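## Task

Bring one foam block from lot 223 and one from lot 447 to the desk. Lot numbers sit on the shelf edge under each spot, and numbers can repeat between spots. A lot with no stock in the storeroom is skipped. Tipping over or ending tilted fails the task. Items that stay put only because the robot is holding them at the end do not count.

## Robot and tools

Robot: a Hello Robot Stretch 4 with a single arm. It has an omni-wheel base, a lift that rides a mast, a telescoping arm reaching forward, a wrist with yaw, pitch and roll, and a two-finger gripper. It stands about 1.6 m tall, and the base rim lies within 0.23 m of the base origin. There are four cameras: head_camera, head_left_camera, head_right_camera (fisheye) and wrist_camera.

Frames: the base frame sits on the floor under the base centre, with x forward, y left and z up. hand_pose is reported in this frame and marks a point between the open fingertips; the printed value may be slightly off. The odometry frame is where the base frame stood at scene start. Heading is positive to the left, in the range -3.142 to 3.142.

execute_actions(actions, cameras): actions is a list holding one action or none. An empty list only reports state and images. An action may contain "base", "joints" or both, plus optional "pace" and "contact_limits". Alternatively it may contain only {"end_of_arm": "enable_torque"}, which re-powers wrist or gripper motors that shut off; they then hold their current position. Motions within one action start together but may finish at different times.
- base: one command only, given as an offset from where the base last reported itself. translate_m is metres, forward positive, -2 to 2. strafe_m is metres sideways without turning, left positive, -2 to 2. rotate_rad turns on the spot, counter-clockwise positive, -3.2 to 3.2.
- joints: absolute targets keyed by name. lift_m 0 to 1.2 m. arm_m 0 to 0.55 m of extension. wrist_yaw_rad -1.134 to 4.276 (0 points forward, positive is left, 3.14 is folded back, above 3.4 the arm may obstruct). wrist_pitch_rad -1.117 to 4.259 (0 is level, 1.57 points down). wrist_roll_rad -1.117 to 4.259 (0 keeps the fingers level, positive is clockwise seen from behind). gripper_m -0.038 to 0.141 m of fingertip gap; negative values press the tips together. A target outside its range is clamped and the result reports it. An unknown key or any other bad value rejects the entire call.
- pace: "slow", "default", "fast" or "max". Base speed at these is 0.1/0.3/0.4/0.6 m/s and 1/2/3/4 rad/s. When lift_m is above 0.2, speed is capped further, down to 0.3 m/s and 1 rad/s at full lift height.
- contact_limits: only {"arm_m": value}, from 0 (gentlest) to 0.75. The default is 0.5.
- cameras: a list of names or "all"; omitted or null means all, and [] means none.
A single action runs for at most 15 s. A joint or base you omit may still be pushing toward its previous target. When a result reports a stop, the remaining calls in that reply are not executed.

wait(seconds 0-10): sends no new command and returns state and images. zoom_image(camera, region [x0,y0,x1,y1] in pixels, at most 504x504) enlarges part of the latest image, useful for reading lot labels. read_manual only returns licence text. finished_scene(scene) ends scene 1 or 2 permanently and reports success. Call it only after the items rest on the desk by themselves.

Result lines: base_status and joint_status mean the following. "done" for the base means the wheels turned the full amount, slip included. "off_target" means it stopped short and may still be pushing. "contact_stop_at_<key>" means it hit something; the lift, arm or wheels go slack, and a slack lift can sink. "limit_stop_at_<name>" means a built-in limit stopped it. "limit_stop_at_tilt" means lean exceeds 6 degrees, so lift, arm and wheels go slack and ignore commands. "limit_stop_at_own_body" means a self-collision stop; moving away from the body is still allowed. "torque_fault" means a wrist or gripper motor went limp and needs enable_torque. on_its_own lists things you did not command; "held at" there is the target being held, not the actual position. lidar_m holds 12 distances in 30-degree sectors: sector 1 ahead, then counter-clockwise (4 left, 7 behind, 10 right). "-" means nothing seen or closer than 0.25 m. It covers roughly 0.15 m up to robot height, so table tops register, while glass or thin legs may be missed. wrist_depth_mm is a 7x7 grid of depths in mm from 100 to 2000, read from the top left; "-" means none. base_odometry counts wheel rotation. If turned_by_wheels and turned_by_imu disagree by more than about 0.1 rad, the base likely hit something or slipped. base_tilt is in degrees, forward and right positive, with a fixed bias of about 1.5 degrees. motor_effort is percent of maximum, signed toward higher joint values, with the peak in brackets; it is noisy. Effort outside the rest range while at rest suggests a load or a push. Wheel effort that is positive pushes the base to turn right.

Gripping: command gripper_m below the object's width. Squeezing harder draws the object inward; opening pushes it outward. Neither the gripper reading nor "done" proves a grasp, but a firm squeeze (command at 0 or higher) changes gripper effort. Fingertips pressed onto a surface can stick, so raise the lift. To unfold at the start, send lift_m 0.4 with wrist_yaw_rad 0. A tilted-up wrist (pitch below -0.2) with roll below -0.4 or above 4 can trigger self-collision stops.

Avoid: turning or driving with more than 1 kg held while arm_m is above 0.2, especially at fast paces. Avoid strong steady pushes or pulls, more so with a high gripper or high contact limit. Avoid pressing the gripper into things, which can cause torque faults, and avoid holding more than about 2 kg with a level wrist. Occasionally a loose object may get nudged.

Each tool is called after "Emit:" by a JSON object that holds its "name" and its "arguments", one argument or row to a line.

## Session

Emit:
{"name": "execute_actions", "arguments": {
  "actions": []
}}

Scene clock: 0.00 s.
base_odometry: x=+0.000 y=+0.000 heading=+0.000 (m, m, rad; odometry frame)
turned_by_wheels: +0.000 (rad since the last result)
turned_by_imu: +0.000 (rad since the last result)
base_tilt: forward=-0.1 right=-0.5 (deg)
lidar_m: 0.57 0.60 0.77 1.65 1.68 0.97 0.85 0.85 1.09 2.55 0.99 0.64
base_status: not commanded
joint_positions: lift_m=+0.215 arm_m=+0.000 wrist_yaw_rad=+3.203 wrist_pitch_rad=-0.016 wrist_roll_rad=-0.004 gripper_m=+0.057
joint_status: not commanded
motor_effort: lift_m=+18 arm_m=+0 wrist_yaw_rad=-2 wrist_pitch_rad=-8 wrist_roll_rad=-1 gripper_m=-4 wheel_0=+0 wheel_1=+0 wheel_2=+0 (%)
hand_pose: x=-0.1228 y=+0.0697 z=+0.3978 quat_wxyz=(-0.030, +0.008, -0.002, +1.000) (m; base frame)
wrist_depth_mm: - 133 134 1808 1808 1921 1921 / - 110 135 1308 1756 1863 1863 / - 119 148 1756 1808 1863 1983 / 137 136 1430 1808 1863 1863 1983 / 1661 1708 1397 1756 1808 1921 1863 / 229 1255 201 1205 200 1281 1229 / 226 878 946 - 946 866 917
pictures: head_camera, head_left_camera, head_right_camera, wrist_camera
camera_calibration (this result's frames):
wrist_camera: T_world_to_cam=[[-0.021371, 0.999603, 0.0183417, -0.0893482], [0.0203403, 0.0187768, -0.999617, 0.448786], [-0.999565, -0.0209897, -0.0207335, 0.116581], [0, 0, 0, 1]] pos_world=[0.105492, 0.083333, 0.45267]
Images, in order (width x height): head_camera 420x560, head_left_camera 420x672, head_right_camera 420x672, wrist_camera 616x392.

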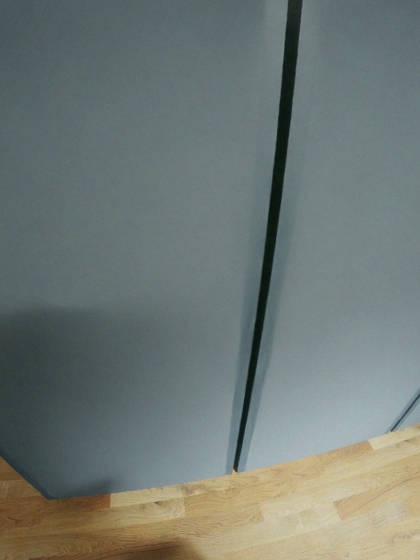

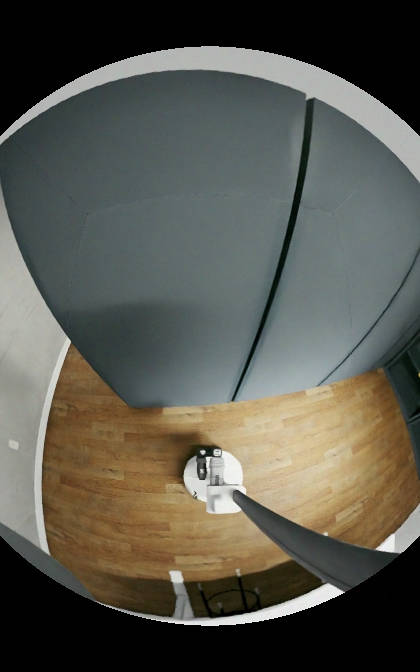

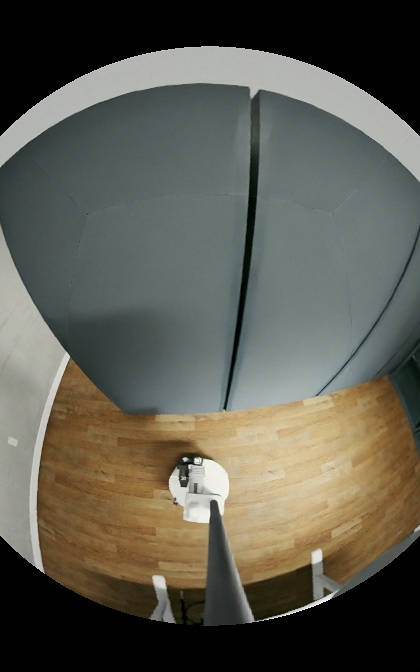

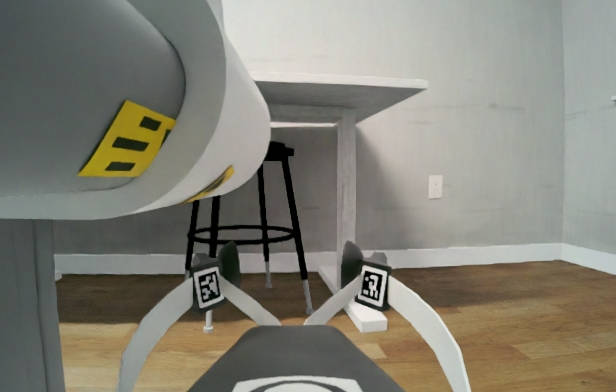

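Emit:
{"name": "execute_actions", "arguments": {
  "actions": [
    {"base":{"rotate_rad":-1.4},"joints":{"lift_m":0.6,"wrist_yaw_rad":0}}
  ]
}}

Scene clock: 2.80 s.
base_odometry: x=+0.000 y=+0.000 heading=-1.400 (m, m, rad; odometry frame)
turned_by_wheels: -1.400 (rad since the last result)
turned_by_imu: -1.386 (rad since the last result)
base_tilt: forward=+0.0 right=-0.5 (deg)
lidar_m: 2.06 0.82 0.61 0.58 0.63 0.90 1.68 1.74 0.87 0.84 0.88 1.26
base_status: done
joint_positions: lift_m=+0.600 arm_m=+0.000 wrist_yaw_rad=+0.001 wrist_pitch_rad=-0.016 wrist_roll_rad=-0.004 gripper_m=+0.057
joint_status: all done
motor_effort: lift_m=+25(27) arm_m=+0(0) wrist_yaw_rad=-3(12) wrist_pitch_rad=-8(5) wrist_roll_rad=+0(1) gripper_m=-5(3) wheel_0=+1(8) wheel_1=+1(9) wheel_2=-1(6) (%)
hand_pose: x=+0.4589 y=-0.0873 z=+0.7823 quat_wxyz=(+1.000, -0.002, -0.008, +0.000) (m; base frame)
wrist_depth_mm: 976 1464 - - - - - / 1008 1537 - - - - - / 1025 1499 - - - - - / 991 1499 - - - - - / 1008 1537 - - - - - / 1025 1308 202 - 200 - - / 991 1281 1708 - 1756 1576 1661
pictures: head_camera, head_left_camera, head_right_camera, wrist_camera
camera_calibration (this result's frames):
wrist_camera: T_world_to_cam=[[-0.0390741, -0.999068, 0.0183445, -0.0933857], [-0.0214699, -0.0175149, -0.999616, 0.840282], [0.999006, -0.039453, -0.0207655, -0.216048], [0, 0, 0, 1]] pos_world=[0.230225, -0.087105, 0.837186]
Images, in order (width x height): head_camera 420x560, head_left_camera 420x672, head_right_camera 420x672, wrist_camera 616x392.

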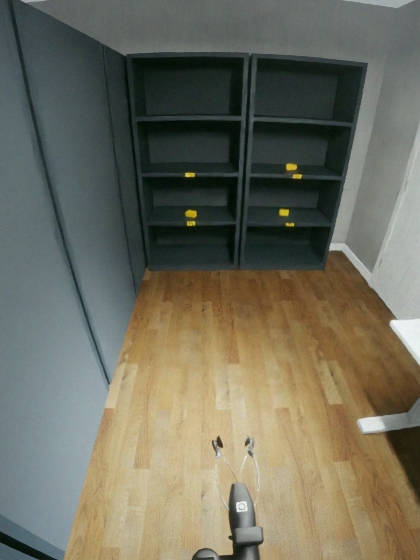

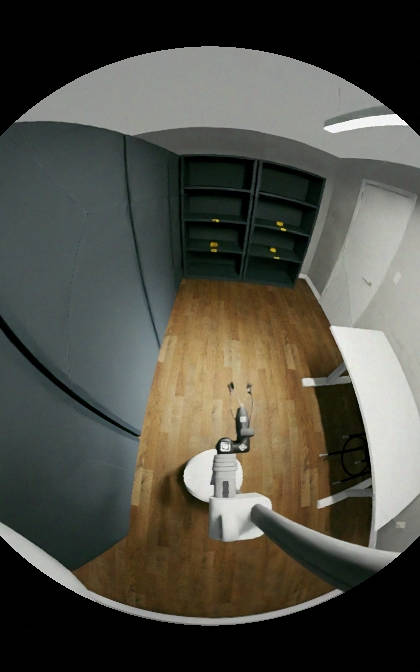

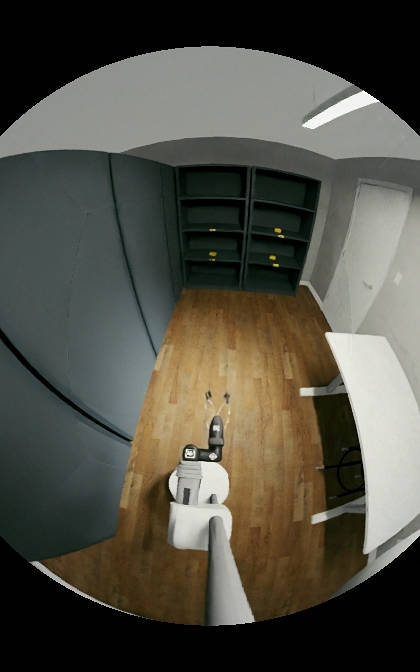

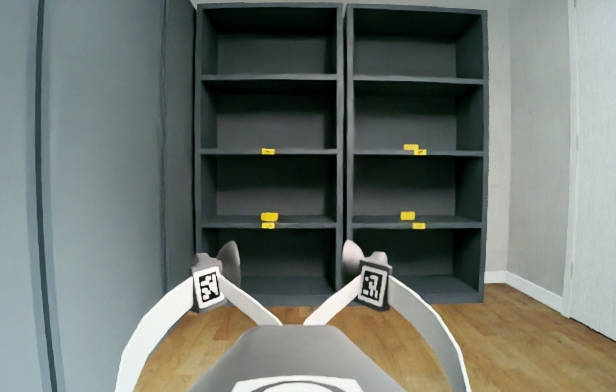

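Emit:
{"name": "execute_actions", "arguments": {
  "actions": [
    {"base":{"translate_m":1.5},"pace":"fast"}
  ]
}}

Scene clock: 8.10 s.
base_odometry: x=+0.256 y=-1.478 heading=-1.400 (m, m, rad; odometry frame)
turned_by_wheels: +0.000 (rad since the last result)
turned_by_imu: +0.007 (rad since the last result)
base_tilt: forward=-0.1 right=-0.4 (deg)
lidar_m: 1.04 0.73 0.53 0.52 0.56 0.81 3.21 1.29 1.06 1.67 1.47 1.07
base_status: done
joint_positions: lift_m=+0.600 arm_m=+0.000 wrist_yaw_rad=+0.000 wrist_pitch_rad=-0.016 wrist_roll_rad=-0.004 gripper_m=+0.057
joint_status: not commanded
motor_effort: lift_m=+24(25) arm_m=+0(0) wrist_yaw_rad=-2(4) wrist_pitch_rad=-6(5) wrist_roll_rad=-2(0) gripper_m=-2(2) wheel_0=+2(7) wheel_1=+2(9) wheel_2=+1(10) (%)
hand_pose: x=+0.4589 y=-0.0874 z=+0.7824 quat_wxyz=(+1.000, -0.002, -0.008, +0.000) (m; base frame)
wrist_depth_mm: 831 1182 1281 1281 1160 1281 1281 / 842 1118 1308 1281 1008 1281 1308 / 854 1042 1281 1281 1025 991 1255 / 866 1182 1308 1308 1160 1308 1308 / 866 1118 1308 1336 1008 1255 1336 / 866 917 201 878 200 917 991 / 866 1008 1336 - 1008 1366 1336
pictures: head_camera, head_left_camera, head_right_camera, wrist_camera
camera_calibration (this result's frames):
wrist_camera: T_world_to_cam=[[-0.0394508, -0.999053, 0.0183444, -0.0933221], [-0.0214766, -0.0175067, -0.999616, 0.840318], [0.998991, -0.0398296, -0.0207656, -0.216045], [0, 0, 0, 1]] pos_world=[0.230193, -0.0871275, 0.837221]
Images, in order (width x height): head_camera 420x560, head_left_camera 420x672, head_right_camera 420x672, wrist_camera 616x392.

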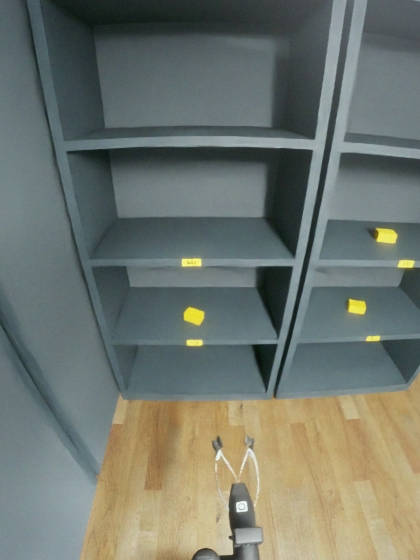

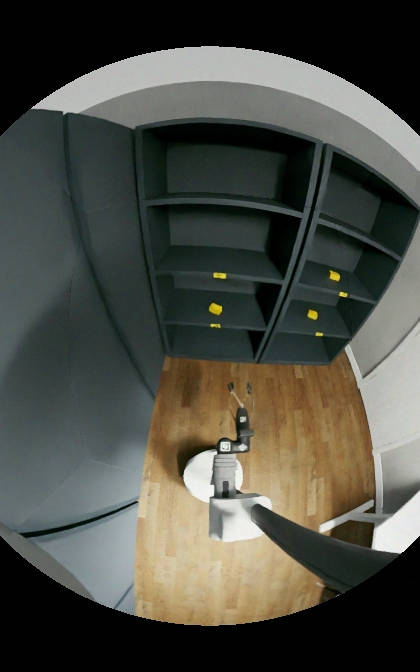

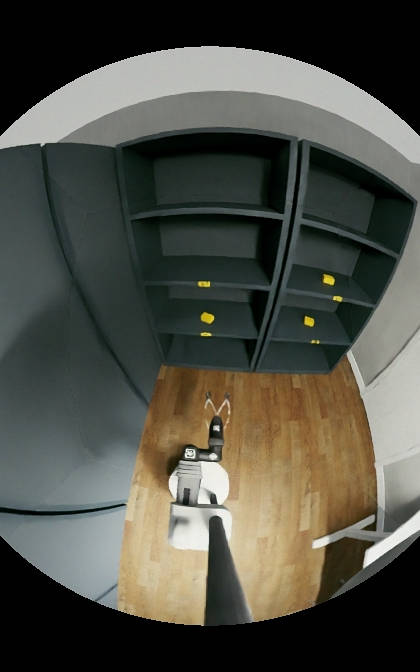

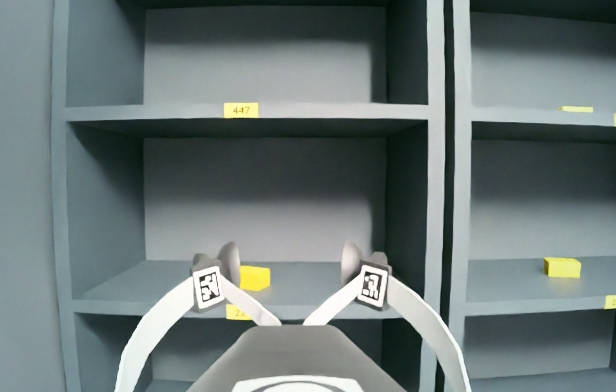

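Emit:
{"name": "execute_actions", "arguments": {
  "actions": [
    {"base":{"strafe_m":-0.25},"joints":{"lift_m":0.45,"gripper_m":0.141}}
  ],
  "cameras": ["wrist_camera","head_camera"]
}}

Scene clock: 10.43 s.
base_odometry: x=+0.009 y=-1.521 heading=-1.400 (m, m, rad; odometry frame)
turned_by_wheels: +0.000 (rad since the last result)
turned_by_imu: +0.000 (rad since the last result)
base_tilt: forward=+0.0 right=-0.5 (deg)
lidar_m: 1.02 1.08 0.78 0.76 0.83 1.18 3.21 0.90 0.83 1.40 1.43 1.09
base_status: done
joint_positions: lift_m=+0.450 arm_m=+0.000 wrist_yaw_rad=+0.000 wrist_pitch_rad=-0.016 wrist_roll_rad=-0.004 gripper_m=+0.141
joint_status: all done
motor_effort: lift_m=+14(22) arm_m=+0(0) wrist_yaw_rad=-1(1) wrist_pitch_rad=-4(5) wrist_roll_rad=-2(2) gripper_m=+2(3) wheel_0=+0(11) wheel_1=-2(10) wheel_2=+0(1) (%)
hand_pose: x=+0.4589 y=-0.0874 z=+0.6332 quat_wxyz=(+1.000, -0.002, -0.008, +0.000) (m; base frame)
wrist_depth_mm: 1078 1255 1042 820 820 1281 1281 / 1060 1118 1138 917 1138 1098 1042 / 1182 1281 1255 1308 1281 1281 1308 / 1182 1308 1281 1281 1308 1308 1308 / 991 854 1042 854 866 854 1025 / 1182 1308 1336 854 1308 1336 1336 / 1138 1182 1255 - 1255 1182 1255
pictures: head_camera, wrist_camera
camera_calibration (this result's frames):
wrist_camera: T_world_to_cam=[[-0.0395247, -0.99905, 0.0183444, -0.090573], [-0.0214779, -0.0175051, -0.999616, 0.691204], [0.998988, -0.0399036, -0.0207657, -0.219142], [0, 0, 0, 1]] pos_world=[0.230186, -0.0871319, 0.688049]
Images, in order (width x height): head_camera 420x560, wrist_camera 616x392.

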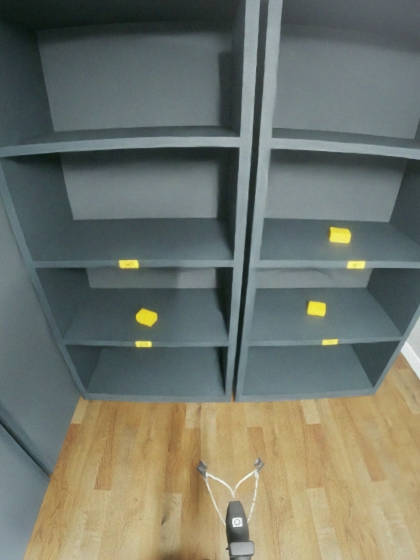

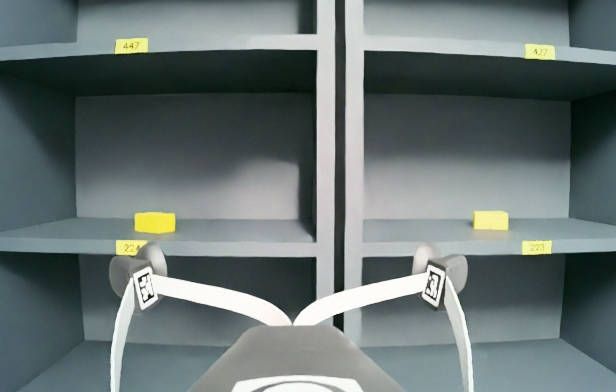

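Emit:
{"name": "zoom_image", "arguments": {
  "camera": "wrist_camera",
  "region": [450, 30, 580, 265]
}}

Region (450, 30, 580, 265) of wrist_camera's 616x392 image, scaled by 2.145; it fills the left 279 columns of this view, and the rest is white.

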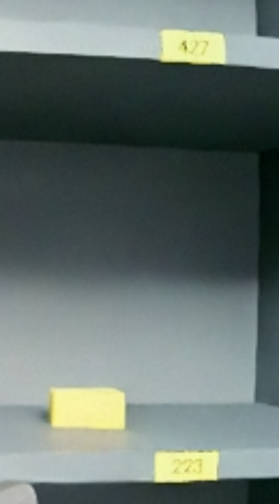

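Emit:
{"name": "execute_actions", "arguments": {
  "actions": [
    {"base":{"strafe_m":-0.48}}
  ],
  "cameras": []
}}

Emit:
{"name": "execute_actions", "arguments": {
  "actions": [
    {"base":{"translate_m":0.3},"joints":{"arm_m":0.1}}
  ],
  "cameras": ["wrist_camera","head_camera"]
}}

Scene clock: 14.23 s.
base_odometry: x=-0.464 y=-1.602 heading=-1.400 (m, m, rad; odometry frame)
turned_by_wheels: +0.000 (rad since the last result)
turned_by_imu: +0.000 (rad since the last result)
base_tilt: forward=+0.0 right=-0.4 (deg)
lidar_m: 0.99 1.09 1.30 1.24 1.34 1.89 0.68 0.56 0.78 0.90 1.03 1.05
base_status: done
joint_positions: lift_m=+0.450 arm_m=+0.000 wrist_yaw_rad=+0.000 wrist_pitch_rad=-0.016 wrist_roll_rad=-0.004 gripper_m=+0.141
joint_status: not commanded
motor_effort: lift_m=+15(15) arm_m=+0(0) wrist_yaw_rad=-1(2) wrist_pitch_rad=-5(6) wrist_roll_rad=+0(1) gripper_m=+0(1) wheel_0=+0(10) wheel_1=-2(10) wheel_2=+0(0) (%)
hand_pose: x=+0.4589 y=-0.0874 z=+0.6331 quat_wxyz=(+1.000, -0.002, -0.008, +0.000) (m; base frame)
wrist_depth_mm: 798 798 946 1042 1042 809 1255 / 1060 820 1138 1138 1138 931 1281 / 1255 831 1281 1281 1281 991 1281 / 1255 842 1281 1281 1281 1008 1255 / 991 831 1042 1042 878 866 1308 / 1308 831 1205 1281 1308 917 1336 / 1205 878 1205 - 1255 976 1255
pictures: none
No camera images: the call's "cameras" was empty. Leave "cameras" out to get every camera's image.

Scene clock: 16.70 s.
base_odometry: x=-0.413 y=-1.898 heading=-1.399 (m, m, rad; odometry frame)
turned_by_wheels: +0.001 (rad since the last result)
turned_by_imu: +0.002 (rad since the last result)
base_tilt: forward=+0.0 right=-0.5 (deg)
lidar_m: 0.71 0.75 1.13 1.23 1.30 1.86 0.85 0.87 0.98 0.95 1.03 0.74
base_status: done
joint_positions: lift_m=+0.450 arm_m=+0.099 wrist_yaw_rad=+0.000 wrist_pitch_rad=-0.016 wrist_roll_rad=-0.004 gripper_m=+0.141
joint_status: all done
motor_effort: lift_m=+15(16) arm_m=+8(8) wrist_yaw_rad=-2(2) wrist_pitch_rad=-6(5) wrist_roll_rad=-2(0) gripper_m=+0(2) wheel_0=+3(6) wheel_1=+3(7) wheel_2=+0(7) (%)
hand_pose: x=+0.5579 y=-0.0874 z=+0.6331 quat_wxyz=(+1.000, -0.002, -0.008, +0.000) (m; base frame)
wrist_depth_mm: 473 647 732 732 723 699 676 / 477 715 866 866 854 866 723 / 480 715 866 878 878 866 732 / 484 715 866 878 878 878 741 / 484 621 732 640 640 723 676 / 427 427 427 430 427 430 442 / 473 707 904 - 891 904 715
pictures: head_camera, wrist_camera
camera_calibration (this result's frames):
wrist_camera: T_world_to_cam=[[-0.039517, -0.999051, 0.0183436, -0.0866601], [-0.0214608, -0.0175051, -0.999616, 0.693229], [0.998988, -0.0398955, -0.0207487, -0.318049], [0, 0, 0, 1]] pos_world=[0.32918, -0.0871315, 0.687954]
Images, in order (width x height): head_camera 420x560, wrist_camera 616x392.

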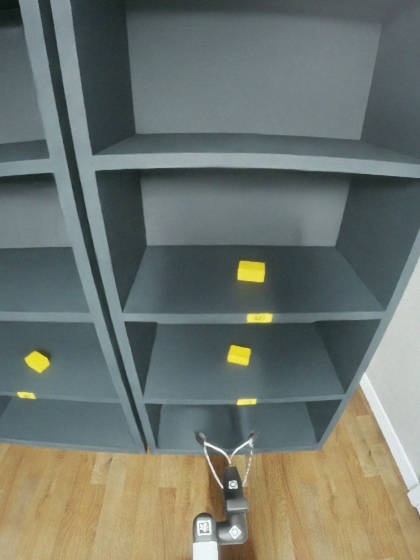

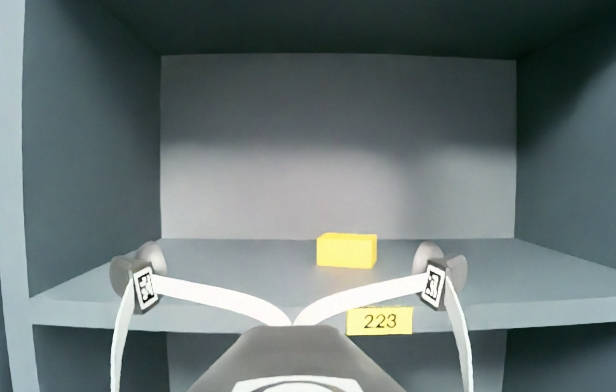

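Emit:
{"name": "execute_actions", "arguments": {
  "actions": [
    {"base":{"strafe_m":-0.085},"joints":{"lift_m":0.42}}
  ],
  "cameras": []
}}

Emit:
{"name": "execute_actions", "arguments": {
  "actions": [
    {"joints":{"arm_m":0.49}}
  ],
  "cameras": ["wrist_camera"]
}}

Scene clock: 18.37 s.
base_odometry: x=-0.496 y=-1.912 heading=-1.399 (m, m, rad; odometry frame)
turned_by_wheels: +0.000 (rad since the last result)
turned_by_imu: +0.000 (rad since the last result)
base_tilt: forward=+0.0 right=-0.4 (deg)
lidar_m: 0.71 0.78 1.11 1.32 1.41 2.00 0.84 0.88 0.89 0.87 0.95 0.73
base_status: done
joint_positions: lift_m=+0.420 arm_m=+0.099 wrist_yaw_rad=+0.000 wrist_pitch_rad=-0.016 wrist_roll_rad=-0.004 gripper_m=+0.141
joint_status: all done
motor_effort: lift_m=+15(14) arm_m=+9(8) wrist_yaw_rad=+0(2) wrist_pitch_rad=-5(7) wrist_roll_rad=-1(1) gripper_m=+0(0) wheel_0=+0(9) wheel_1=-2(11) wheel_2=+0(1) (%)
hand_pose: x=+0.5579 y=-0.0874 z=+0.6032 quat_wxyz=(+1.000, -0.002, -0.008, +0.000) (m; base frame)
wrist_depth_mm: 591 759 798 820 798 750 597 / 603 854 842 854 854 866 603 / 603 866 854 854 866 878 603 / 609 866 866 878 891 866 603 / 544 569 580 591 585 580 554 / 539 421 418 418 424 424 549 / 597 878 891 - 904 842 597
pictures: none
No camera images: the call's "cameras" was empty. Leave "cameras" out to get every camera's image.

Scene clock: 20.63 s.
base_odometry: x=-0.496 y=-1.912 heading=-1.399 (m, m, rad; odometry frame)
turned_by_wheels: +0.000 (rad since the last result)
turned_by_imu: +0.001 (rad since the last result)
base_tilt: forward=-0.1 right=-0.4 (deg)
lidar_m: 0.70 0.77 1.09 1.32 1.40 1.99 0.86 0.85 0.89 0.88 0.95 0.70
base_status: not commanded
joint_positions: lift_m=+0.420 arm_m=+0.489 wrist_yaw_rad=+0.000 wrist_pitch_rad=-0.016 wrist_roll_rad=-0.004 gripper_m=+0.141
joint_status: all done
motor_effort: lift_m=+14(14) arm_m=+8(9) wrist_yaw_rad=+0(0) wrist_pitch_rad=-5(6) wrist_roll_rad=+0(1) gripper_m=+0(1) wheel_0=+0(0) wheel_1=-2(2) wheel_2=+0(0) (%)
hand_pose: x=+0.9479 y=-0.0874 z=+0.6032 quat_wxyz=(+1.000, -0.002, -0.008, +0.000) (m; base frame)
wrist_depth_mm: 466 466 469 469 473 473 477 / 469 473 469 477 473 473 480 / 477 473 480 480 480 480 484 / 477 480 480 484 484 484 488 / 477 480 480 484 484 484 488 / 314 279 233 211 209 301 322 / 235 227 238 - 231 229 -
pictures: wrist_camera
camera_calibration (this result's frames):
wrist_camera: T_world_to_cam=[[-0.0394734, -0.999052, 0.0183432, -0.0707291], [-0.021441, -0.0175064, -0.999617, 0.671675], [0.998991, -0.0398516, -0.0207296, -0.708263], [0, 0, 0, 1]] pos_world=[0.719158, -0.0871288, 0.658033]
Images, in order (width x height): wrist_camera 616x392.

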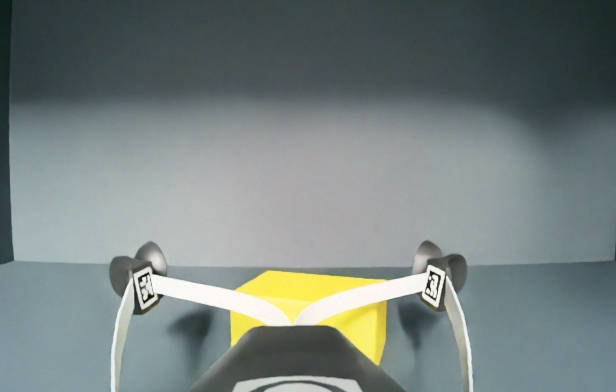

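Emit:
{"name": "execute_actions", "arguments": {
  "actions": [
    {"joints":{"lift_m":0.4,"arm_m":0.47}}
  ],
  "cameras": []
}}

Emit:
{"name": "execute_actions", "arguments": {
  "actions": [
    {"joints":{"gripper_m":0.03}}
  ],
  "cameras": ["wrist_camera"]
}}

Scene clock: 21.73 s.
base_odometry: x=-0.496 y=-1.912 heading=-1.399 (m, m, rad; odometry frame)
turned_by_wheels: +0.000 (rad since the last result)
turned_by_imu: +0.000 (rad since the last result)
base_tilt: forward=-0.1 right=-0.4 (deg)
lidar_m: 0.70 0.76 1.06 1.32 1.41 2.01 0.85 0.86 0.87 0.88 0.95 0.74
base_status: not commanded
joint_positions: lift_m=+0.401 arm_m=+0.472 wrist_yaw_rad=+0.000 wrist_pitch_rad=-0.023 wrist_roll_rad=-0.003 gripper_m=+0.141
joint_status: all done
motor_effort: lift_m=+8(14) arm_m=-9(8) wrist_yaw_rad=-4(1) wrist_pitch_rad=+14(16) wrist_roll_rad=-2(2) gripper_m=+0(2) wheel_0=+0(0) wheel_1=-2(2) wheel_2=+0(0) (%)
hand_pose: x=+0.9309 y=-0.0873 z=+0.5857 quat_wxyz=(+1.000, -0.002, -0.011, +0.000) (m; base frame)
wrist_depth_mm: 484 488 488 488 488 488 492 / 488 492 492 488 492 496 496 / 492 492 496 500 496 496 504 / 496 492 496 500 500 500 504 / 500 500 496 504 504 500 500 / 289 255 248 226 224 276 293 / 211 204 221 - 222 207 -
pictures: none
No camera images: the call's "cameras" was empty. Leave "cameras" out to get every camera's image.

Scene clock: 23.83 s.
base_odometry: x=-0.496 y=-1.912 heading=-1.399 (m, m, rad; odometry frame)
turned_by_wheels: +0.000 (rad since the last result)
turned_by_imu: +0.001 (rad since the last result)
base_tilt: forward=-0.1 right=-0.4 (deg)
lidar_m: 0.71 0.77 1.12 1.32 1.40 1.99 0.83 0.89 0.87 0.89 0.93 0.74
base_status: not commanded
joint_positions: lift_m=+0.401 arm_m=+0.472 wrist_yaw_rad=+0.000 wrist_pitch_rad=-0.023 wrist_roll_rad=-0.003 gripper_m=+0.030
joint_status: all done
motor_effort: lift_m=+8(8) arm_m=-9(9) wrist_yaw_rad=-4(2) wrist_pitch_rad=+16(15) wrist_roll_rad=-3(3) gripper_m=-3(4) wheel_0=+0(0) wheel_1=-2(2) wheel_2=+0(0) (%)
hand_pose: x=+0.9309 y=-0.0873 z=+0.5857 quat_wxyz=(+1.000, -0.002, -0.011, +0.000) (m; base frame)
wrist_depth_mm: 488 488 488 484 492 492 492 / 488 492 492 492 492 488 496 / 492 492 496 496 496 500 496 / 496 496 496 500 500 500 504 / 496 496 496 309 500 496 504 / 287 294 195 226 193 300 291 / 211 201 220 - 208 204 -
pictures: wrist_camera
camera_calibration (this result's frames):
wrist_camera: T_world_to_cam=[[-0.039214, -0.999077, 0.0175077, -0.0707246], [-0.0144594, -0.016952, -0.999752, 0.647488], [0.999126, -0.0394574, -0.0137813, -0.695845], [0, 0, 0, 1]] pos_world=[0.701825, -0.0871394, 0.638976]
Images, in order (width x height): wrist_camera 616x392.

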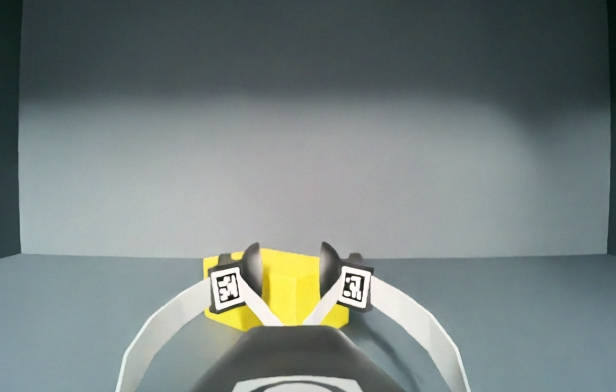

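Emit:
{"name": "execute_actions", "arguments": {
  "actions": [
    {"joints":{"gripper_m":0.141,"lift_m":0.43}}
  ],
  "cameras": []
}}

Emit:
{"name": "execute_actions", "arguments": {
  "actions": [
    {"joints":{"arm_m":0.33,"lift_m":0.485,"wrist_pitch_rad":0.3}}
  ],
  "cameras": ["wrist_camera","head_camera"]
}}

Scene clock: 26.43 s.
base_odometry: x=-0.496 y=-1.912 heading=-1.399 (m, m, rad; odometry frame)
turned_by_wheels: +0.000 (rad since the last result)
turned_by_imu: +0.001 (rad since the last result)
base_tilt: forward=+0.0 right=-0.5 (deg)
lidar_m: 0.68 0.76 1.09 1.32 1.40 1.99 0.83 0.89 0.88 0.88 0.95 0.72
base_status: not commanded
joint_positions: lift_m=+0.430 arm_m=+0.472 wrist_yaw_rad=+0.000 wrist_pitch_rad=-0.016 wrist_roll_rad=-0.004 gripper_m=+0.141
joint_status: all done
motor_effort: lift_m=+24(24) arm_m=-8(9) wrist_yaw_rad=-2(5) wrist_pitch_rad=-6(15) wrist_roll_rad=-1(3) gripper_m=-2(4) wheel_0=+0(0) wheel_1=-2(2) wheel_2=+0(0) (%)
hand_pose: x=+0.9309 y=-0.0873 z=+0.6125 quat_wxyz=(+1.000, -0.002, -0.008, +0.000) (m; base frame)
wrist_depth_mm: 480 484 484 484 488 488 492 / 488 484 484 492 492 488 492 / 496 492 496 496 500 500 496 / 496 496 500 500 500 500 500 / 500 500 500 504 500 504 508 / 340 303 264 228 307 325 347 / 253 244 264 - 266 247 -
pictures: none
No camera images: the call's "cameras" was empty. Leave "cameras" out to get every camera's image.

Scene clock: 27.90 s.
base_odometry: x=-0.496 y=-1.912 heading=-1.399 (m, m, rad; odometry frame)
turned_by_wheels: +0.000 (rad since the last result)
turned_by_imu: +0.001 (rad since the last result)
base_tilt: forward=+0.0 right=-0.4 (deg)
lidar_m: 0.71 0.76 1.08 1.29 1.41 1.97 0.83 0.86 0.90 0.88 0.96 0.75
base_status: not commanded
joint_positions: lift_m=+0.485 arm_m=+0.331 wrist_yaw_rad=+0.000 wrist_pitch_rad=+0.302 wrist_roll_rad=-0.004 gripper_m=+0.141
joint_status: all done
motor_effort: lift_m=+25(28) arm_m=-9(10) wrist_yaw_rad=-1(9) wrist_pitch_rad=-5(46) wrist_roll_rad=-1(1) gripper_m=+0(1) wheel_0=+0(0) wheel_1=-2(2) wheel_2=+1(1) (%)
hand_pose: x=+0.7778 y=-0.0874 z=+0.5769 quat_wxyz=(+0.989, -0.002, +0.151, +0.000) (m; base frame)
wrist_depth_mm: 569 564 569 569 569 574 569 / 580 597 597 603 603 603 591 / 564 615 621 627 621 627 609 / 424 430 407 389 445 452 455 / 307 310 317 322 322 324 324 / 239 226 229 231 232 240 250 / 217 216 218 - 221 221 -
pictures: head_camera, wrist_camera
camera_calibration (this result's frames):
wrist_camera: T_world_to_cam=[[-0.0319611, -0.999049, 0.0296562, -0.0893766], [-0.332845, -0.0173389, -0.942822, 0.85126], [0.94244, -0.0400045, -0.331974, -0.315371], [0, 0, 0, 1]] pos_world=[0.577699, -0.0871479, 0.700542]
Images, in order (width x height): head_camera 420x560, wrist_camera 616x392.

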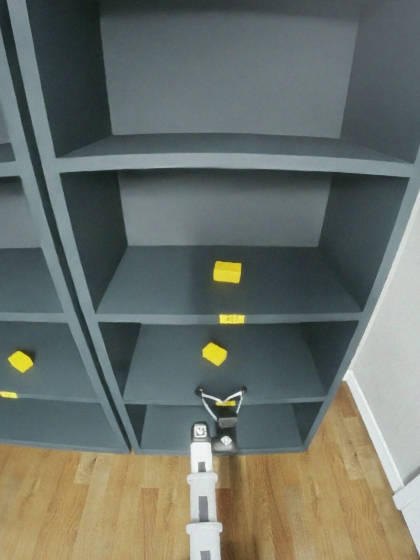

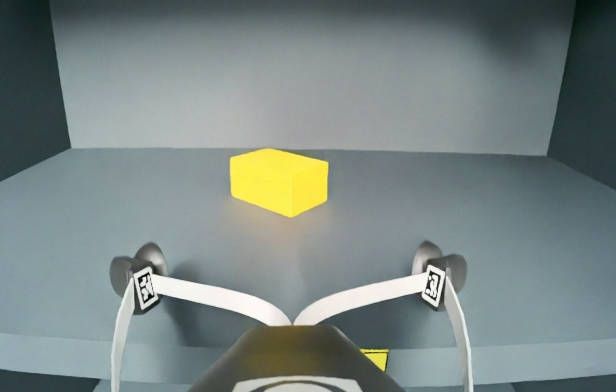

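Emit:
{"name": "execute_actions", "arguments": {
  "actions": [
    {"joints":{"arm_m":0.525,"lift_m":0.49,"wrist_yaw_rad":0.05}}
  ],
  "cameras": ["wrist_camera"]
}}

Emit:
{"name": "execute_actions", "arguments": {
  "actions": [
    {"joints":{"gripper_m":0.03}}
  ],
  "cameras": ["wrist_camera","head_camera"]
}}

Scene clock: 30.00 s.
base_odometry: x=-0.496 y=-1.912 heading=-1.399 (m, m, rad; odometry frame)
turned_by_wheels: +0.000 (rad since the last result)
turned_by_imu: +0.001 (rad since the last result)
base_tilt: forward=+0.0 right=-0.5 (deg)
lidar_m: 0.71 0.76 1.12 1.32 1.40 2.01 0.82 0.86 0.88 0.88 0.95 0.73
base_status: not commanded
joint_positions: lift_m=+0.490 arm_m=+0.524 wrist_yaw_rad=+0.050 wrist_pitch_rad=+0.302 wrist_roll_rad=-0.004 gripper_m=+0.141
joint_status: all done
motor_effort: lift_m=+24(26) arm_m=+8(8) wrist_yaw_rad=-3(5) wrist_pitch_rad=-8(4) wrist_roll_rad=-1(1) gripper_m=+0(1) wheel_0=+0(0) wheel_1=-2(2) wheel_2=+1(1) (%)
hand_pose: x=+0.9739 y=-0.0735 z=+0.5819 quat_wxyz=(+0.988, -0.006, +0.150, +0.025) (m; base frame)
wrist_depth_mm: 402 399 397 392 389 382 379 / 421 418 418 410 407 404 399 / 445 442 436 436 430 424 421 / 436 442 445 449 445 439 436 / 317 320 307 240 332 332 330 / 245 232 235 196 228 247 257 / 209 206 216 - 220 211 -
pictures: wrist_camera
camera_calibration (this result's frames):
wrist_camera: T_world_to_cam=[[0.0181784, -0.999395, 0.029659, -0.118207], [-0.331639, -0.0340116, -0.942793, 0.919031], [0.943231, 0.00730235, -0.332056, -0.495193], [0, 0, 0, 1]] pos_world=[0.774016, -0.0832617, 0.70553]
Images, in order (width x height): wrist_camera 616x392.

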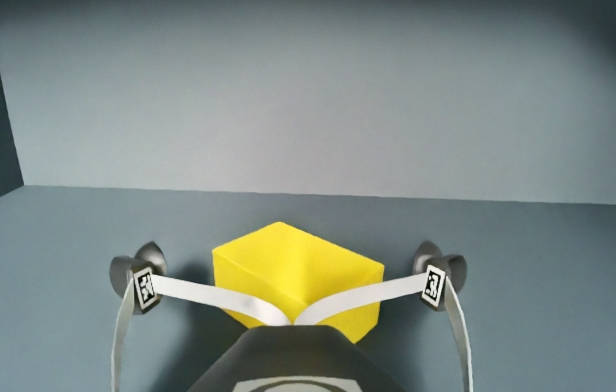

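Scene clock: 32.10 s.
base_odometry: x=-0.496 y=-1.912 heading=-1.399 (m, m, rad; odometry frame)
turned_by_wheels: +0.000 (rad since the last result)
turned_by_imu: +0.001 (rad since the last result)
base_tilt: forward=+0.0 right=-0.5 (deg)
lidar_m: 0.70 0.76 1.09 1.31 1.38 2.00 0.82 0.89 0.86 0.87 0.95 0.73
base_status: not commanded
joint_positions: lift_m=+0.490 arm_m=+0.524 wrist_yaw_rad=+0.050 wrist_pitch_rad=+0.302 wrist_roll_rad=-0.004 gripper_m=+0.030
joint_status: all done
motor_effort: lift_m=+25(24) arm_m=+8(8) wrist_yaw_rad=-1(2) wrist_pitch_rad=-6(6) wrist_roll_rad=-2(2) gripper_m=-14(16) wheel_0=+0(0) wheel_1=-2(2) wheel_2=+1(1) (%)
hand_pose: x=+0.9739 y=-0.0735 z=+0.5819 quat_wxyz=(+0.988, -0.006, +0.150, +0.025) (m; base frame)
wrist_depth_mm: 399 397 394 392 389 382 382 / 421 418 413 410 407 402 397 / 445 445 436 433 430 424 421 / 436 442 449 449 442 439 433 / 315 322 247 235 332 332 332 / 245 237 200 206 196 257 257 / 209 206 216 - 219 209 -
pictures: head_camera, wrist_camera
camera_calibration (this result's frames):
wrist_camera: T_world_to_cam=[[0.0181795, -0.999395, 0.0296604, -0.118209], [-0.331672, -0.0340135, -0.942781, 0.919046], [0.94322, 0.0073018, -0.33209, -0.495163], [0, 0, 0, 1]] pos_world=[0.774018, -0.0832616, 0.705527]
Images, in order (width x height): head_camera 420x560, wrist_camera 616x392.

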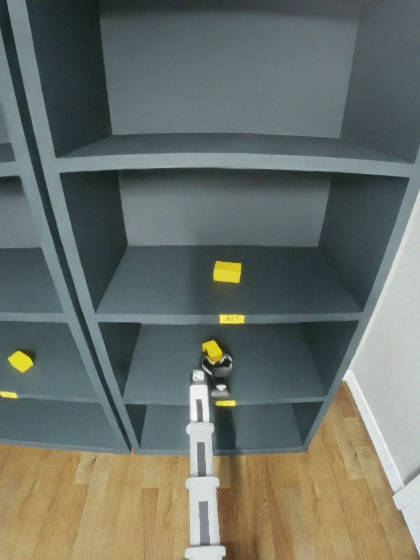

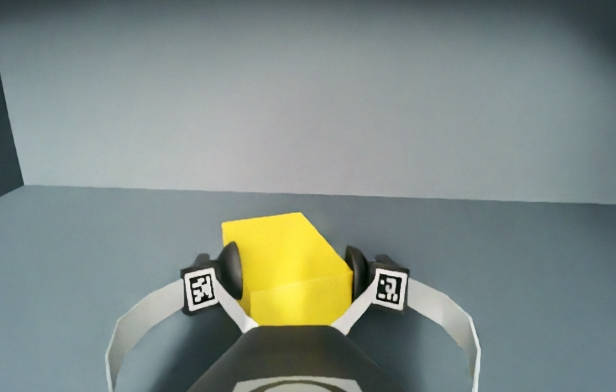

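Rotated into the narrow grip. Tighten and lift.

Emit:
{"name": "execute_actions", "arguments": {
  "actions": [
    {"joints":{"gripper_m":0.01}}
  ],
  "cameras": []
}}

Emit:
{"name": "execute_actions", "arguments": {
  "actions": [
    {"joints":{"lift_m":0.53}}
  ],
  "cameras": []
}}

Emit:
{"name": "execute_actions", "arguments": {
  "actions": [
    {"joints":{"arm_m":0}}
  ],
  "cameras": ["wrist_camera"]
}}

Emit:
{"name": "execute_actions", "arguments": {
  "actions": [
    {"base":{"rotate_rad":-2.0},"joints":{"lift_m":0.8,"wrist_yaw_rad":0}}
  ],
  "cameras": ["head_camera","head_left_camera"]
}}

Scene clock: 33.33 s.
base_odometry: x=-0.496 y=-1.912 heading=-1.399 (m, m, rad; odometry frame)
turned_by_wheels: +0.000 (rad since the last result)
turned_by_imu: +0.000 (rad since the last result)
base_tilt: forward=+0.0 right=-0.4 (deg)
lidar_m: 0.69 0.78 1.09 1.31 1.42 1.99 0.85 0.87 0.89 0.86 0.94 0.72
base_status: not commanded
joint_positions: lift_m=+0.490 arm_m=+0.524 wrist_yaw_rad=+0.050 wrist_pitch_rad=+0.302 wrist_roll_rad=-0.004 gripper_m=+0.010
joint_status: all done
motor_effort: lift_m=+25(25) arm_m=+8(8) wrist_yaw_rad=-2(1) wrist_pitch_rad=-7(4) wrist_roll_rad=-2(1) gripper_m=-19(25) wheel_0=+0(0) wheel_1=-2(2) wheel_2=+1(1) (%)
hand_pose: x=+0.9739 y=-0.0735 z=+0.5819 quat_wxyz=(+0.988, -0.006, +0.150, +0.025) (m; base frame)
wrist_depth_mm: 402 399 394 392 389 382 379 / 421 418 415 413 410 399 399 / 449 442 436 433 427 421 418 / 439 442 445 449 442 436 436 / 315 320 250 231 330 332 332 / 247 230 196 200 191 246 257 / 208 205 216 - 219 211 -
pictures: none
No camera images: the call's "cameras" was empty. Leave "cameras" out to get every camera's image.

Scene clock: 34.33 s.
base_odometry: x=-0.496 y=-1.912 heading=-1.399 (m, m, rad; odometry frame)
turned_by_wheels: +0.000 (rad since the last result)
turned_by_imu: +0.000 (rad since the last result)
base_tilt: forward=+0.0 right=-0.4 (deg)
lidar_m: 0.70 0.77 1.09 1.32 1.40 2.04 0.84 0.88 0.89 0.88 0.95 0.72
base_status: not commanded
joint_positions: lift_m=+0.530 arm_m=+0.524 wrist_yaw_rad=+0.050 wrist_pitch_rad=+0.302 wrist_roll_rad=-0.004 gripper_m=+0.010
joint_status: all done
motor_effort: lift_m=+24(27) arm_m=+8(8) wrist_yaw_rad=-3(0) wrist_pitch_rad=-6(6) wrist_roll_rad=+0(0) gripper_m=-23(22) wheel_0=+0(0) wheel_1=-2(2) wheel_2=+1(1) (%)
hand_pose: x=+0.9739 y=-0.0735 z=+0.6219 quat_wxyz=(+0.988, -0.006, +0.151, +0.025) (m; base frame)
wrist_depth_mm: 402 397 397 392 389 382 382 / 418 421 415 413 407 399 399 / 445 439 439 436 427 427 418 / 469 469 466 459 452 445 445 / 394 399 249 230 413 410 410 / 304 287 195 200 192 306 319 / 257 255 267 - 272 262 267
pictures: none
No camera images: the call's "cameras" was empty. Leave "cameras" out to get every camera's image.

Scene clock: 36.93 s.
base_odometry: x=-0.496 y=-1.912 heading=-1.399 (m, m, rad; odometry frame)
turned_by_wheels: +0.000 (rad since the last result)
turned_by_imu: +0.001 (rad since the last result)
base_tilt: forward=-0.1 right=-0.4 (deg)
lidar_m: 0.71 0.76 1.10 1.32 1.41 2.00 0.85 0.90 0.88 0.89 0.96 0.72
base_status: not commanded
joint_positions: lift_m=+0.530 arm_m=+0.001 wrist_yaw_rad=+0.050 wrist_pitch_rad=+0.303 wrist_roll_rad=-0.004 gripper_m=+0.010
joint_status: all done
motor_effort: lift_m=+24(24) arm_m=-8(9) wrist_yaw_rad=+0(1) wrist_pitch_rad=-8(7) wrist_roll_rad=-2(1) gripper_m=-22(20) wheel_0=+0(0) wheel_1=-2(2) wheel_2=+1(1) (%)
hand_pose: x=+0.4518 y=-0.0736 z=+0.6217 quat_wxyz=(+0.988, -0.006, +0.151, +0.025) (m; base frame)
wrist_depth_mm: 544 778 878 878 878 842 647 / 559 798 917 917 904 878 654 / 564 768 891 891 931 854 654 / 559 591 564 569 574 580 580 / 603 831 250 230 1060 866 621 / 647 676 195 200 192 788 634 / 676 798 866 - 878 831 627
pictures: wrist_camera
camera_calibration (this result's frames):
wrist_camera: T_world_to_cam=[[0.0179905, -0.999397, 0.0296814, -0.109887], [-0.332303, -0.0339753, -0.942561, 0.783571], [0.943001, 0.00709394, -0.332714, 0.0109921], [0, 0, 0, 1]] pos_world=[0.251994, -0.083277, 0.745482]
Images, in order (width x height): wrist_camera 616x392.

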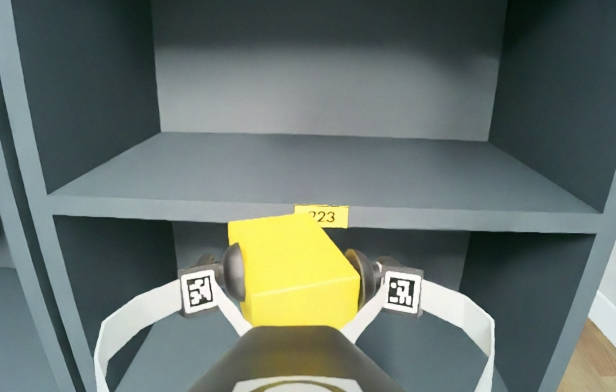

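Scene clock: 39.23 s.
base_odometry: x=-0.496 y=-1.912 heading=+2.884 (m, m, rad; odometry frame)
turned_by_wheels: -2.000 (rad since the last result)
turned_by_imu: -1.980 (rad since the last result)
base_tilt: forward=+0.0 right=-0.4 (deg)
lidar_m: 0.87 0.87 0.96 0.73 0.71 0.77 1.20 1.31 1.46 2.20 0.83 0.91
base_status: done
joint_positions: lift_m=+0.800 arm_m=+0.001 wrist_yaw_rad=+0.000 wrist_pitch_rad=+0.303 wrist_roll_rad=-0.004 gripper_m=+0.010
joint_status: all done
motor_effort: lift_m=+25(28) arm_m=-8(8) wrist_yaw_rad=-1(5) wrist_pitch_rad=-5(8) wrist_roll_rad=-1(2) gripper_m=-21(21) wheel_0=+1(7) wheel_1=+2(8) wheel_2=+0(7) (%)
hand_pose: x=+0.4478 y=-0.0874 z=+0.8917 quat_wxyz=(+0.989, -0.002, +0.151, +0.000) (m; base frame)
wrist_depth_mm: 569 603 668 759 854 976 1078 / 585 634 691 798 891 1025 1160 / 609 668 741 854 946 1078 1229 / 647 699 778 891 1008 891 831 / 668 741 250 230 1060 1281 1430 / 707 732 195 200 192 1366 1138 / 741 809 891 - 1229 1281 809
pictures: head_camera, head_left_camera
Images, in order (width x height): head_camera 420x560, head_left_camera 420x672.

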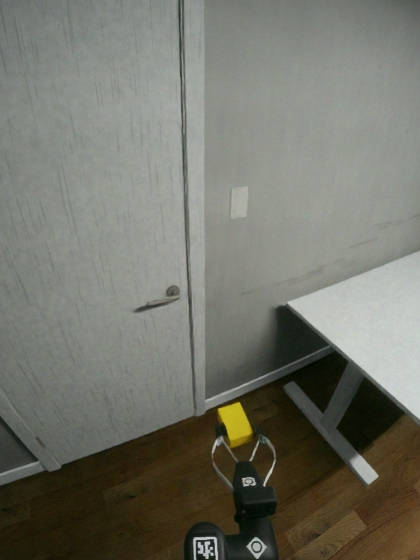

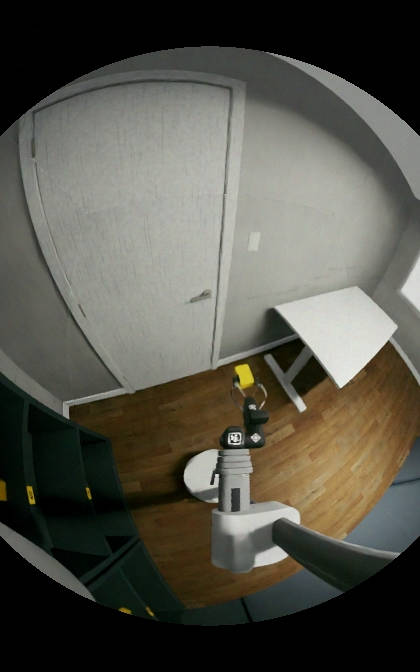

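Emit:
{"name": "execute_actions", "arguments": {
  "actions": [
    {"base":{"rotate_rad":-0.65}}
  ],
  "cameras": []
}}

Emit:
{"name": "execute_actions", "arguments": {
  "actions": [
    {"base":{"translate_m":0.2},"joints":{"arm_m":0.53}}
  ],
  "cameras": ["head_camera","wrist_camera"]
}}

Scene clock: 41.07 s.
base_odometry: x=-0.496 y=-1.912 heading=+2.234 (m, m, rad; odometry frame)
turned_by_wheels: -0.650 (rad since the last result)
turned_by_imu: -0.643 (rad since the last result)
base_tilt: forward=-0.1 right=-0.5 (deg)
lidar_m: 0.85 0.87 0.87 0.94 0.74 0.72 0.74 1.06 1.32 1.37 1.91 0.83
base_status: done
joint_positions: lift_m=+0.800 arm_m=+0.001 wrist_yaw_rad=+0.000 wrist_pitch_rad=+0.303 wrist_roll_rad=-0.004 gripper_m=+0.010
joint_status: not commanded
motor_effort: lift_m=+25(25) arm_m=-8(9) wrist_yaw_rad=-1(1) wrist_pitch_rad=-7(5) wrist_roll_rad=-1(2) gripper_m=-21(20) wheel_0=+3(7) wheel_1=+2(9) wheel_2=+0(7) (%)
hand_pose: x=+0.4477 y=-0.0874 z=+0.8917 quat_wxyz=(+0.989, -0.002, +0.151, +0.000) (m; base frame)
wrist_depth_mm: 798 960 1255 1756 - - - / 798 1008 1336 1921 - - - / 831 1008 1205 1255 1281 - - / 866 991 917 788 809 - - / 891 1098 250 230 654 - - / 891 991 195 200 191 1499 1576 / 931 1160 1281 - 1336 1281 1336
pictures: none
No camera images: the call's "cameras" was empty. Leave "cameras" out to get every camera's image.

Scene clock: 43.67 s.
base_odometry: x=-0.619 y=-1.755 heading=+2.235 (m, m, rad; odometry frame)
turned_by_wheels: +0.000 (rad since the last result)
turned_by_imu: +0.002 (rad since the last result)
base_tilt: forward=+0.0 right=-0.5 (deg)
lidar_m: 0.67 0.82 0.75 0.84 0.93 0.87 0.96 1.29 1.41 1.49 2.02 0.65
base_status: done
joint_positions: lift_m=+0.800 arm_m=+0.529 wrist_yaw_rad=+0.000 wrist_pitch_rad=+0.303 wrist_roll_rad=-0.004 gripper_m=+0.010
joint_status: all done
motor_effort: lift_m=+24(24) arm_m=+8(9) wrist_yaw_rad=-2(0) wrist_pitch_rad=-5(8) wrist_roll_rad=-2(2) gripper_m=-21(22) wheel_0=+2(7) wheel_1=+2(6) wheel_2=+0(10) (%)
hand_pose: x=+0.9748 y=-0.0874 z=+0.8918 quat_wxyz=(+0.989, -0.002, +0.151, +0.000) (m; base frame)
wrist_depth_mm: 462 564 741 1042 1808 - - / 473 580 759 1118 1983 - - / 488 609 809 1098 1281 1336 - / 504 621 778 788 798 809 809 / 517 569 250 230 580 580 580 / 427 402 195 200 193 430 449 / 366 357 377 - 382 366 377
pictures: head_camera, wrist_camera
camera_calibration (this result's frames):
wrist_camera: T_world_to_cam=[[-0.0317368, -0.999056, 0.0296759, -0.0925973], [-0.333251, -0.0174149, -0.942677, 1.21398], [0.942304, -0.0398071, -0.332384, -0.395991], [0, 0, 0, 1]] pos_world=[0.774765, -0.0871318, 1.01552]
Images, in order (width x height): head_camera 420x560, wrist_camera 616x392.

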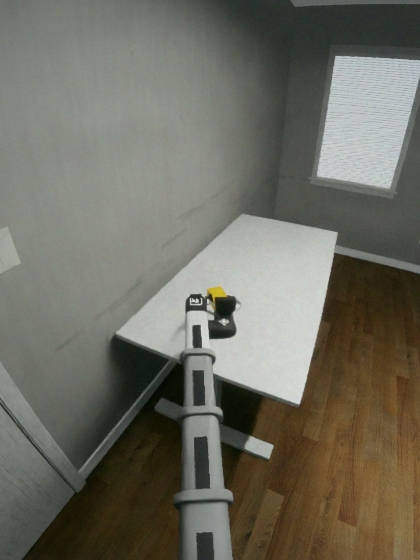

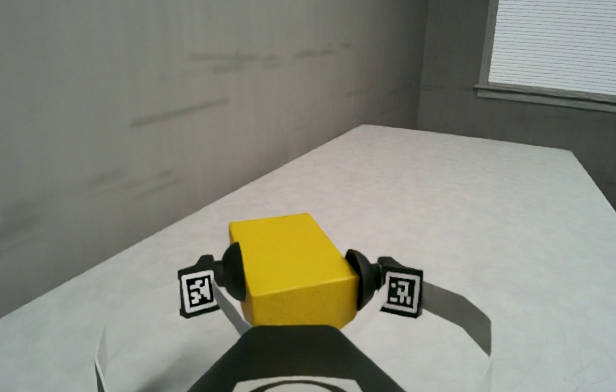

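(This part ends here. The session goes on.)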